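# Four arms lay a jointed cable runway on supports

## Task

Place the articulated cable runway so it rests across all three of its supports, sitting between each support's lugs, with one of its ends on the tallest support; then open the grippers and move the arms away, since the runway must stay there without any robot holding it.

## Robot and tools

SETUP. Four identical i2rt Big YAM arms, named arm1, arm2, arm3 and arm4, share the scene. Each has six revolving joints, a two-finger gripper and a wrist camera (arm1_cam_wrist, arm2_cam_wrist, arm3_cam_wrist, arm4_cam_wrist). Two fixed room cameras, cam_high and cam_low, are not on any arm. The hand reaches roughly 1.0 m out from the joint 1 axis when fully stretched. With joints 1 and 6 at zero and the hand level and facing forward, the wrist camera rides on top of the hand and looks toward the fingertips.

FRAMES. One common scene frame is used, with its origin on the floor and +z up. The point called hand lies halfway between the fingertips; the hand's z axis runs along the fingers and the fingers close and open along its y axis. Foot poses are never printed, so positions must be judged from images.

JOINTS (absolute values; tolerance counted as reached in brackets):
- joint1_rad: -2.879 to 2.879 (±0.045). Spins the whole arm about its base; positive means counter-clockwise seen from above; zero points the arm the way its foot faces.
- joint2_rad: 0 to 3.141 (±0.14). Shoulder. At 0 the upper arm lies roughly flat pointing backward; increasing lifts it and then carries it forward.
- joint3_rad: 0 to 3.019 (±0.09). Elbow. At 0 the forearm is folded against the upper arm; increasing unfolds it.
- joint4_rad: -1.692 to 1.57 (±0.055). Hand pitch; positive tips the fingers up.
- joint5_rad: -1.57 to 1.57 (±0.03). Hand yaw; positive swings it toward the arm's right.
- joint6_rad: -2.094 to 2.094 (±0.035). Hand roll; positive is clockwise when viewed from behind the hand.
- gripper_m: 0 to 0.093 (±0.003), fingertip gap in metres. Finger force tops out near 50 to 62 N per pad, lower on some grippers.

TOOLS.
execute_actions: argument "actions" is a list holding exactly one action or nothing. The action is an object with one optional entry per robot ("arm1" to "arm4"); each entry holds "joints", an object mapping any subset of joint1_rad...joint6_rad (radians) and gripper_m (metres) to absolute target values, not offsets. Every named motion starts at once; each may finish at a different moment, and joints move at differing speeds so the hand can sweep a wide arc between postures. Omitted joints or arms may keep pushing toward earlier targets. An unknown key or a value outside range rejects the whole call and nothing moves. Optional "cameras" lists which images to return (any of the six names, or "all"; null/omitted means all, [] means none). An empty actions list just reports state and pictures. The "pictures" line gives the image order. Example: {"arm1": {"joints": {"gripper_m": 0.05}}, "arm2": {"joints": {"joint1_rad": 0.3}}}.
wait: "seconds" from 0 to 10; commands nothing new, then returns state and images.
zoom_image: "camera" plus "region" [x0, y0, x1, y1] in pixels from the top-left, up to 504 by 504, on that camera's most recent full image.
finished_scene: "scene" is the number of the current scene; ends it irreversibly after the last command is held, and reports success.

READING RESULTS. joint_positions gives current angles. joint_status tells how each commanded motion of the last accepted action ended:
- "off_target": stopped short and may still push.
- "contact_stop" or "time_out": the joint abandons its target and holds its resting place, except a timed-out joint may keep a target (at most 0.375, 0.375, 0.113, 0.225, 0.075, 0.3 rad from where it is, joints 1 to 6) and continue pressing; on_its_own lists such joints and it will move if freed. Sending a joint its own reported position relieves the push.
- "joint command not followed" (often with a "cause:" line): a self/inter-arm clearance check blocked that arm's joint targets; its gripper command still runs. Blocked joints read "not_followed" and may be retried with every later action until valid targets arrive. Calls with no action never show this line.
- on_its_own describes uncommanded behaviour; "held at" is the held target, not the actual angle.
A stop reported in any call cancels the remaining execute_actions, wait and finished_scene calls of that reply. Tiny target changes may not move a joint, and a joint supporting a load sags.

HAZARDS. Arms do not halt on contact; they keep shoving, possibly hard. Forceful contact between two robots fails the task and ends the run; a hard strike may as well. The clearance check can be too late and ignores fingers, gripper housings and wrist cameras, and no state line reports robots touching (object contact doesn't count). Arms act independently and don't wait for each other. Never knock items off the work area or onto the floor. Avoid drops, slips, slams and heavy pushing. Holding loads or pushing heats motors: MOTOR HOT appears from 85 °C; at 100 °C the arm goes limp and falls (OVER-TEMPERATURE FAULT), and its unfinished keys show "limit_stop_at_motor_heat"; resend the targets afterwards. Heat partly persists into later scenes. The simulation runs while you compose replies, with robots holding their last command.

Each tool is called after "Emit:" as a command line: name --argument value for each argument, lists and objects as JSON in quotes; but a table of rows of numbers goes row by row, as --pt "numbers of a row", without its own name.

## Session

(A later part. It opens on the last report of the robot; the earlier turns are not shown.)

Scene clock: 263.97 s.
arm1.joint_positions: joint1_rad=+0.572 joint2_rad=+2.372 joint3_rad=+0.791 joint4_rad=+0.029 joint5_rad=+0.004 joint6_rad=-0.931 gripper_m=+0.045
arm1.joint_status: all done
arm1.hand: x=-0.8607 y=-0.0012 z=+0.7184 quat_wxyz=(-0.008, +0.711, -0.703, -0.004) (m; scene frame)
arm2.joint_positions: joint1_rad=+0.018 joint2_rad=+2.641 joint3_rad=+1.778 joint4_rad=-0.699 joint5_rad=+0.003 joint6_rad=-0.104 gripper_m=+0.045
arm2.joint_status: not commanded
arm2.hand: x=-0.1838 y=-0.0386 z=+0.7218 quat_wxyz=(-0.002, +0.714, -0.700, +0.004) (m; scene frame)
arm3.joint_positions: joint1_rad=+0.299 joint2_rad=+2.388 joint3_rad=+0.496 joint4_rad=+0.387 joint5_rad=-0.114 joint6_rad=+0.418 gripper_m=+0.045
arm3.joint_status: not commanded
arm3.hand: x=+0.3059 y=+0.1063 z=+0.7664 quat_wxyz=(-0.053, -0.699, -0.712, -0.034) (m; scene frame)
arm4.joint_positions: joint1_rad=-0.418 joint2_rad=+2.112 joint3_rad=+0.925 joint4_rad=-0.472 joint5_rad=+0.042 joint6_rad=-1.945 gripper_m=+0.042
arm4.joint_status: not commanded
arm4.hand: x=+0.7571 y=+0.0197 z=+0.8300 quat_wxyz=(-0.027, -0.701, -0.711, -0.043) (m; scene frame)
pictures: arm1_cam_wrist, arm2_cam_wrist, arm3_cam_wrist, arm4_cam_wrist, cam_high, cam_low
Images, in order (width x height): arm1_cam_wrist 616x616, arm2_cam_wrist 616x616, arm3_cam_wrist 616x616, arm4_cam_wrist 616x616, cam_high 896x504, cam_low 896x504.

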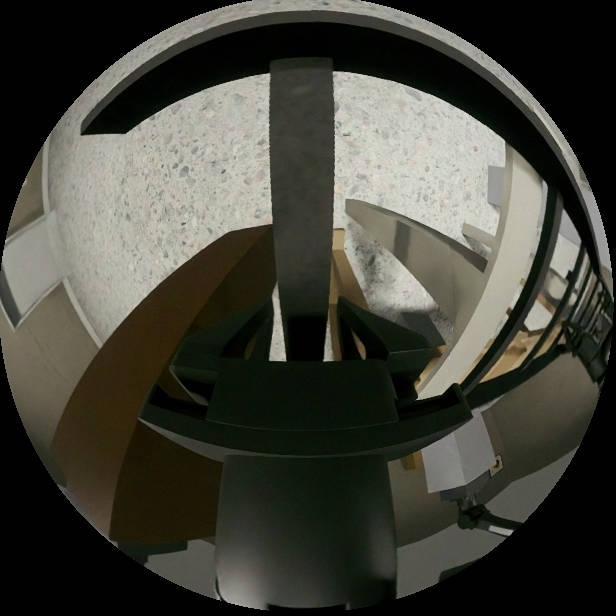

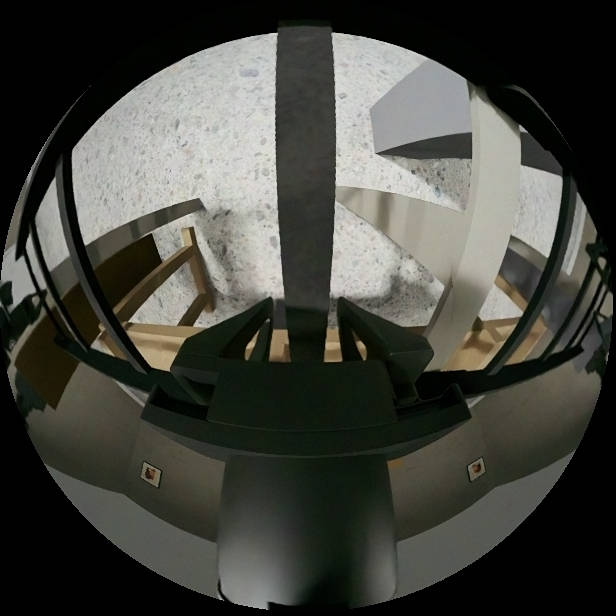

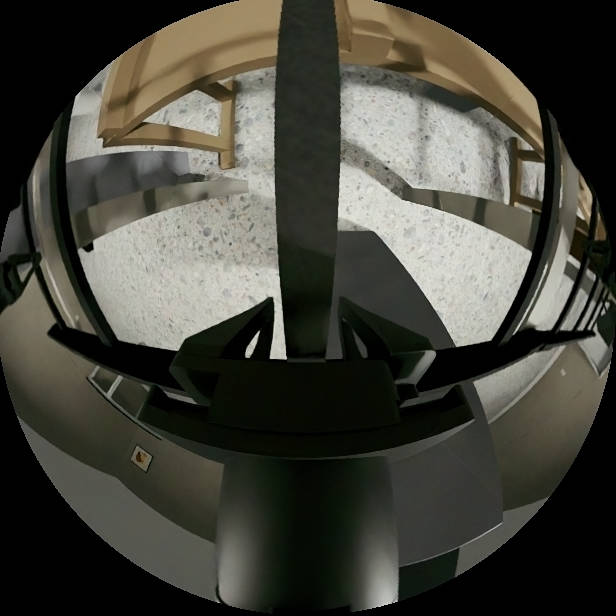

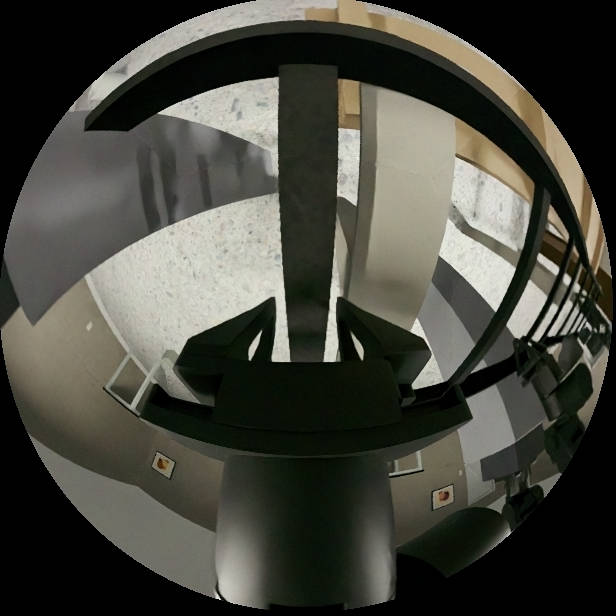

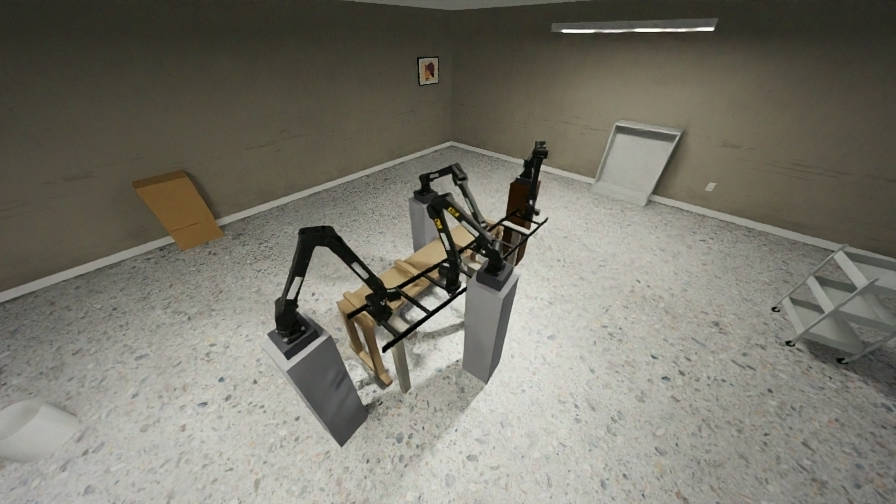

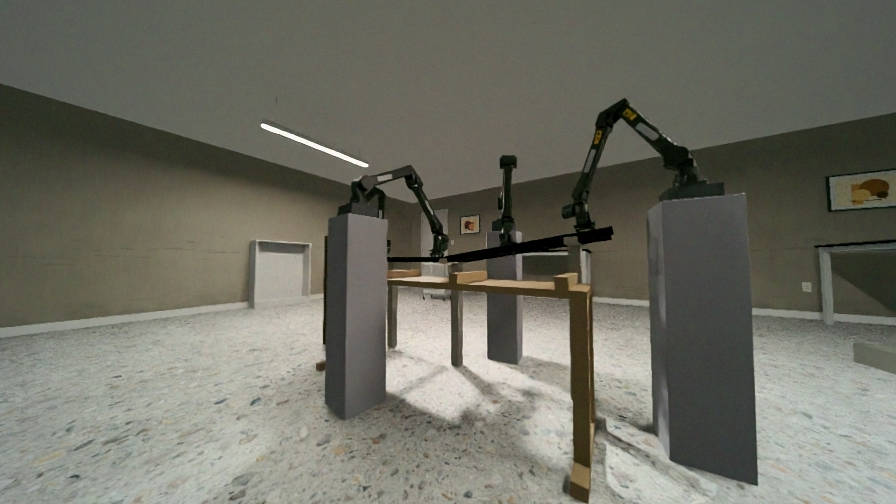

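Emit:
execute_actions --actions '[{"arm1":{"joints":{"joint2_rad":2.19,"joint3_rad":0.722,"joint4_rad":-0.085}},"arm2":{"joints":{"joint2_rad":2.54,"joint3_rad":1.726,"joint4_rad":-0.742}},"arm3":{"joints":{"joint2_rad":2.19,"joint3_rad":0.435,"joint4_rad":0.24,"joint5_rad":-0.106}},"arm4":{"joints":{"joint2_rad":2.0,"joint3_rad":0.914,"joint4_rad":-0.574}}}]'

Scene clock: 271.57 s.
arm1.joint_positions: joint1_rad=+0.572 joint2_rad=+2.192 joint3_rad=+0.727 joint4_rad=-0.074 joint5_rad=+0.003 joint6_rad=-0.930 gripper_m=+0.045
arm1.joint_status: all done
arm1.hand: x=-0.8574 y=+0.0004 z=+0.7743 quat_wxyz=(-0.014, +0.711, -0.703, -0.003) (m; scene frame)
arm2.joint_positions: joint1_rad=+0.018 joint2_rad=+2.548 joint3_rad=+1.723 joint4_rad=-0.733 joint5_rad=+0.003 joint6_rad=-0.104 gripper_m=+0.045
arm2.joint_status: all done
arm2.hand: x=-0.1842 y=-0.0393 z=+0.7651 quat_wxyz=(-0.003, +0.714, -0.700, +0.003) (m; scene frame)
arm3.joint_positions: joint1_rad=+0.299 joint2_rad=+2.188 joint3_rad=+0.441 joint4_rad=+0.252 joint5_rad=-0.109 joint6_rad=+0.417 gripper_m=+0.045
arm3.joint_status: all done
arm3.hand: x=+0.3088 y=+0.0995 z=+0.8131 quat_wxyz=(-0.057, -0.699, -0.713, -0.030) (m; scene frame)
arm4.joint_positions: joint1_rad=-0.419 joint2_rad=+1.986 joint3_rad=+0.915 joint4_rad=-0.560 joint5_rad=+0.040 joint6_rad=-1.945 gripper_m=+0.042
arm4.joint_status: all done
arm4.hand: x=+0.7487 y=+0.0219 z=+0.8782 quat_wxyz=(-0.014, -0.702, -0.712, -0.036) (m; scene frame)
pictures: arm1_cam_wrist, arm2_cam_wrist, arm3_cam_wrist, arm4_cam_wrist, cam_high, cam_low
Images, in order (width x height): arm1_cam_wrist 616x616, arm2_cam_wrist 616x616, arm3_cam_wrist 616x616, arm4_cam_wrist 616x616, cam_high 896x504, cam_low 896x504.

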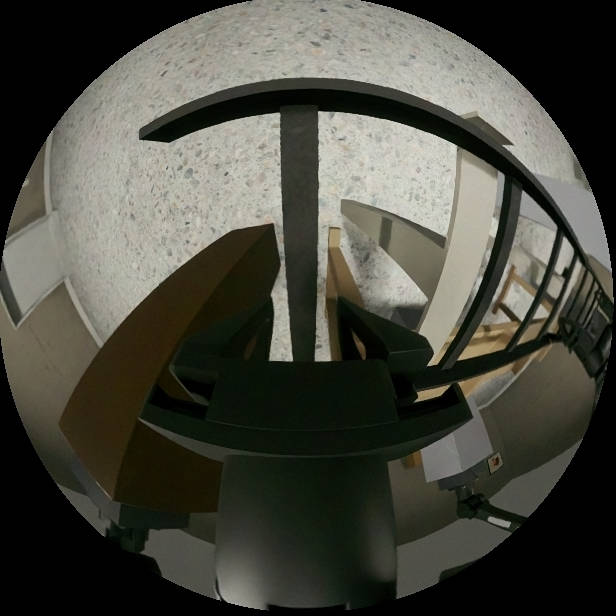

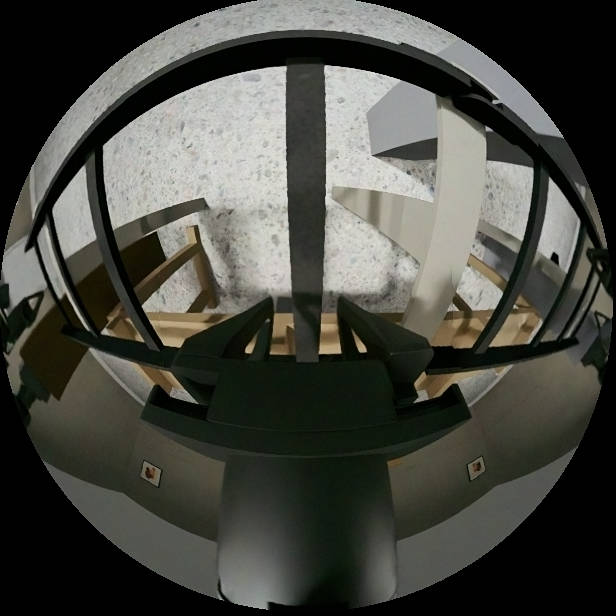

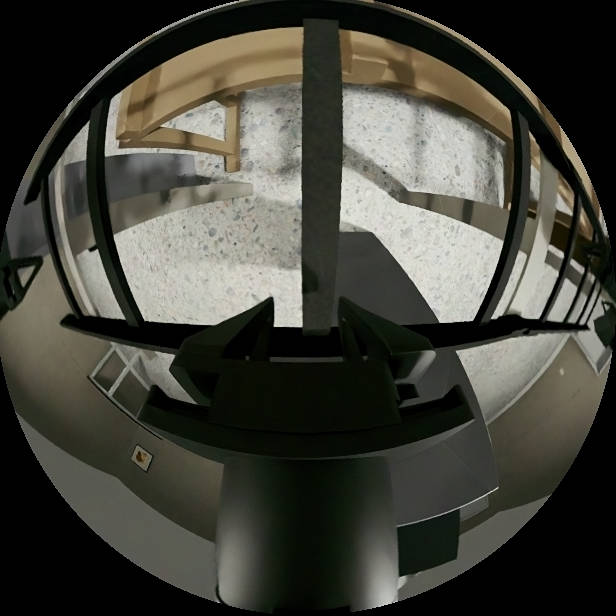

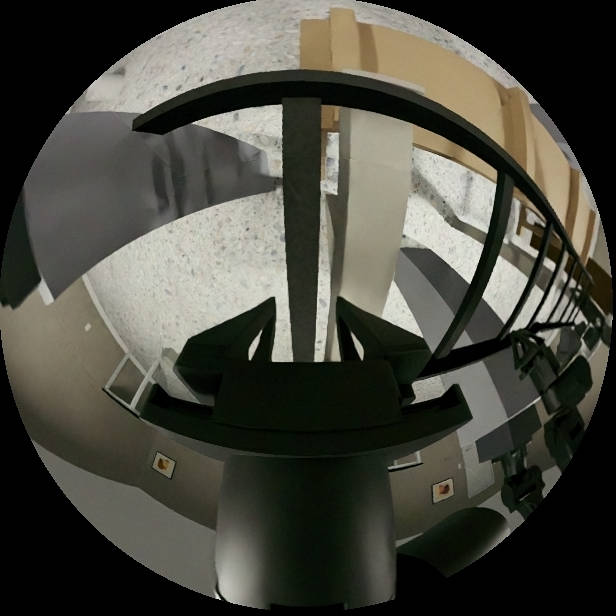

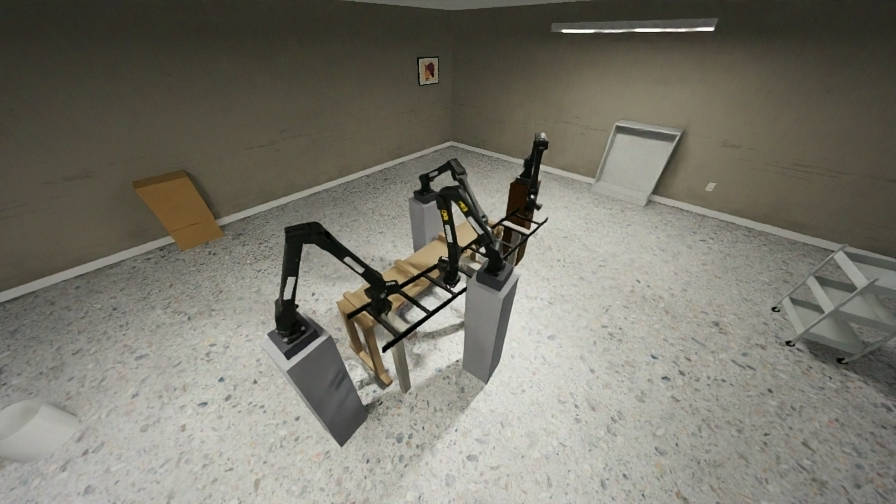

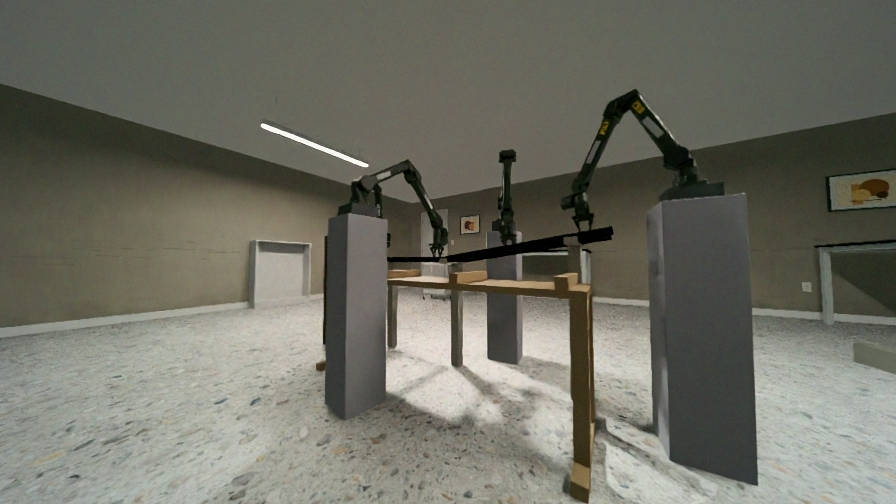

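Emit:
execute_actions --actions '[{"arm1":{"joints":{"joint2_rad":1.0}},"arm2":{"joints":{"joint2_rad":1.0,"joint3_rad":1.0}},"arm3":{"joints":{"joint2_rad":1.0}},"arm4":{"joints":{"joint2_rad":1.0}}}]'

Emit:
zoom_image --camera "cam_high" --region '[320, 180, 580, 400]'

Emit:
zoom_image --camera "cam_low" --region '[370, 200, 650, 310]'

Scene clock: 276.37 s.
arm1.joint_positions: joint1_rad=+0.572 joint2_rad=+1.001 joint3_rad=+0.721 joint4_rad=-0.080 joint5_rad=+0.003 joint6_rad=-0.930 gripper_m=+0.045
arm1.joint_status: all done
arm1.hand: x=-0.7505 y=+0.0733 z=+1.2942 quat_wxyz=(-0.562, +0.582, -0.583, +0.075) (m; scene frame)
arm2.joint_positions: joint1_rad=+0.018 joint2_rad=+0.996 joint3_rad=+1.006 joint4_rad=-0.735 joint5_rad=+0.003 joint6_rad=-0.104 gripper_m=+0.045
arm2.joint_status: all done
arm2.hand: x=-0.2039 y=-0.2290 z=+1.3335 quat_wxyz=(-0.315, +0.653, -0.640, -0.255) (m; scene frame)
arm3.joint_positions: joint1_rad=+0.299 joint2_rad=+0.999 joint3_rad=+0.438 joint4_rad=+0.247 joint5_rad=-0.109 joint6_rad=+0.417 gripper_m=+0.045
arm3.joint_status: all done
arm3.hand: x=+0.3885 y=-0.0604 z=+1.2419 quat_wxyz=(-0.566, -0.540, -0.599, +0.172) (m; scene frame)
arm4.joint_positions: joint1_rad=-0.419 joint2_rad=+0.991 joint3_rad=+0.908 joint4_rad=-0.562 joint5_rad=+0.040 joint6_rad=-1.945 gripper_m=+0.042
arm4.joint_status: all done
arm4.hand: x=+0.7077 y=+0.0305 z=+1.3141 quat_wxyz=(+0.420, -0.632, -0.632, +0.159) (m; scene frame)
pictures: arm1_cam_wrist, arm2_cam_wrist, arm3_cam_wrist, arm4_cam_wrist, cam_high, cam_low
Images, in order (width x height): arm1_cam_wrist 616x616, arm2_cam_wrist 616x616, arm3_cam_wrist 616x616, arm4_cam_wrist 616x616, cam_high 896x504, cam_low 896x504.

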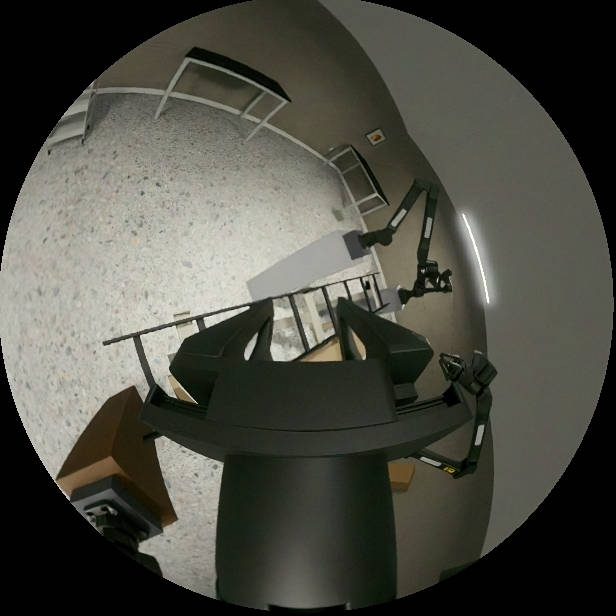

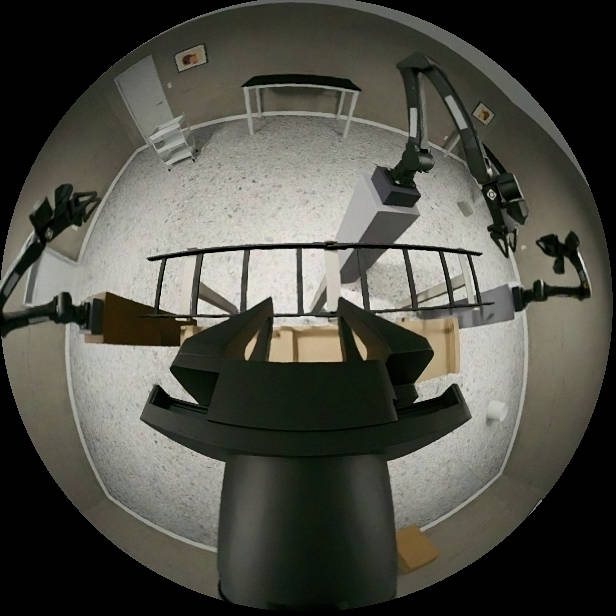

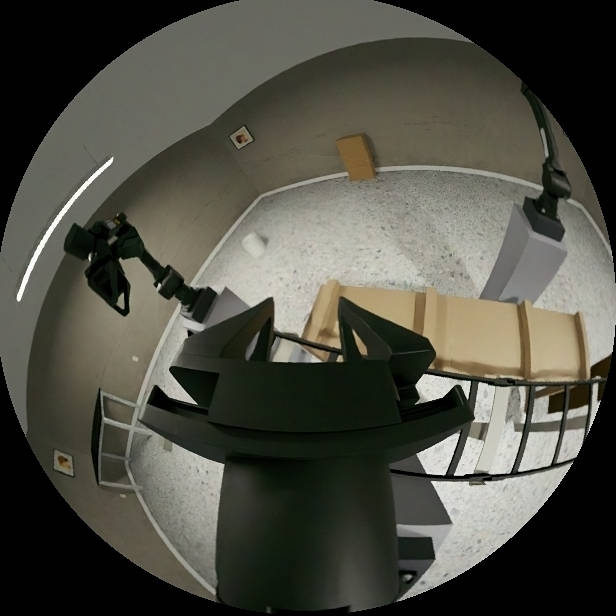

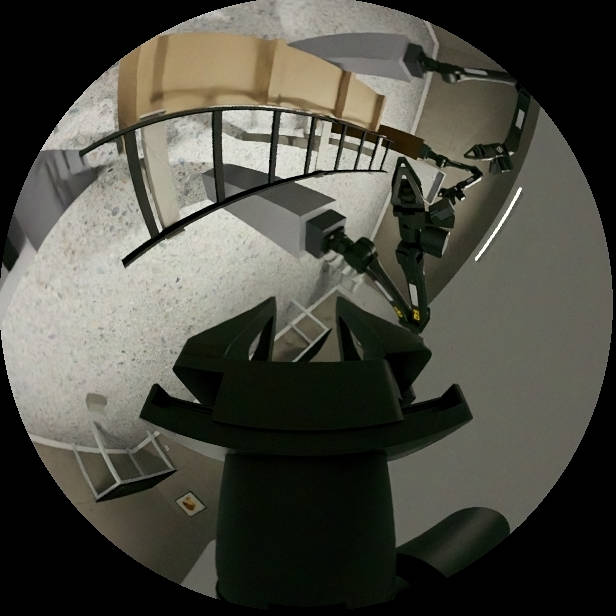

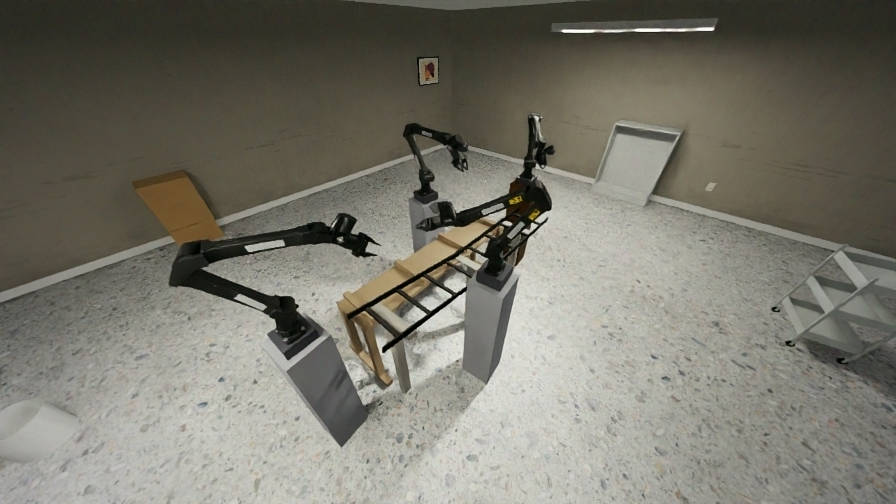

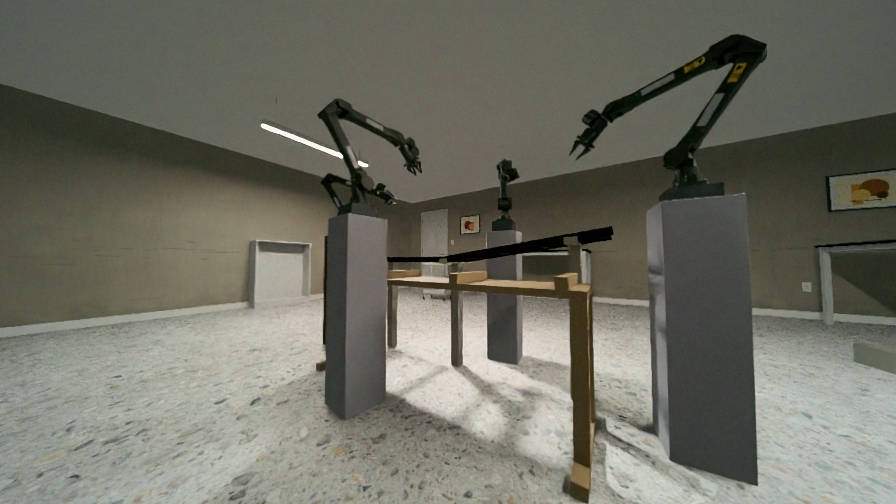

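Region (320, 180, 580, 400) of cam_high's 896x504 image, scaled by 1.938, with more detail than that image has; it fills the top 426 rows of this view, and the rest is white.

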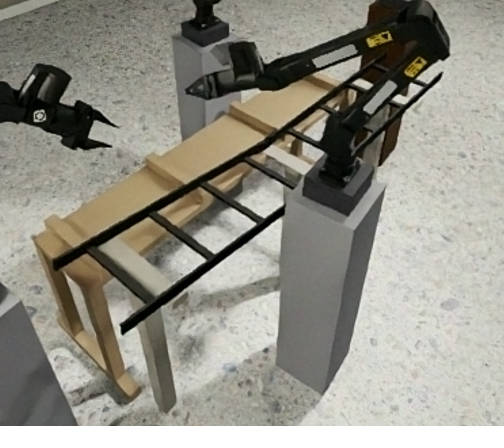

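Region (370, 200, 650, 310) of cam_low's 896x504 image, scaled by 1.800, with more detail than that image has; it fills the top 198 rows of this view, and the rest is white.

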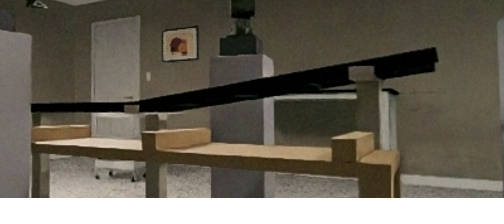

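Emit:
zoom_image --camera "arm2_cam_wrist" --region '[130, 220, 330, 340]'

Emit:
zoom_image --camera "arm2_cam_wrist" --region '[300, 220, 500, 340]'

Emit:
zoom_image --camera "arm4_cam_wrist" --region '[70, 90, 420, 280]'

Region (130, 220, 330, 340) of arm2_cam_wrist's 616x616 image, scaled by 2.520, with more detail than that image has; it fills the top 302 rows of this view, and the rest is white.

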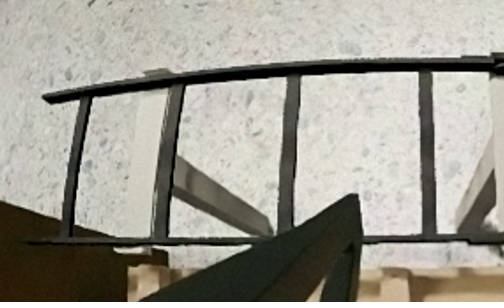

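Region (300, 220, 500, 340) of arm2_cam_wrist's 616x616 image, scaled by 2.520, with more detail than that image has; it fills the top 302 rows of this view, and the rest is white.

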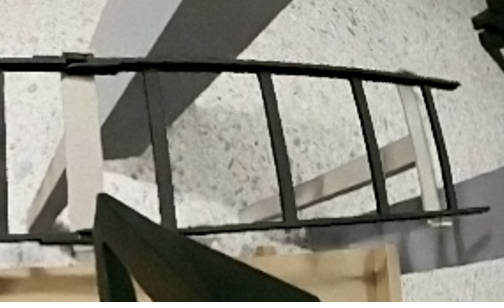

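Region (70, 90, 420, 280) of arm4_cam_wrist's 616x616 image, scaled by 1.440, with more detail than that image has; it fills the top 274 rows of this view, and the rest is white.

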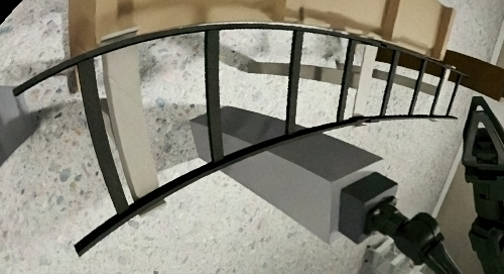

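The lugs sit outside the rails on all three supports.

Emit:
finished_scene --scene 2

The scene is finished: the task was done.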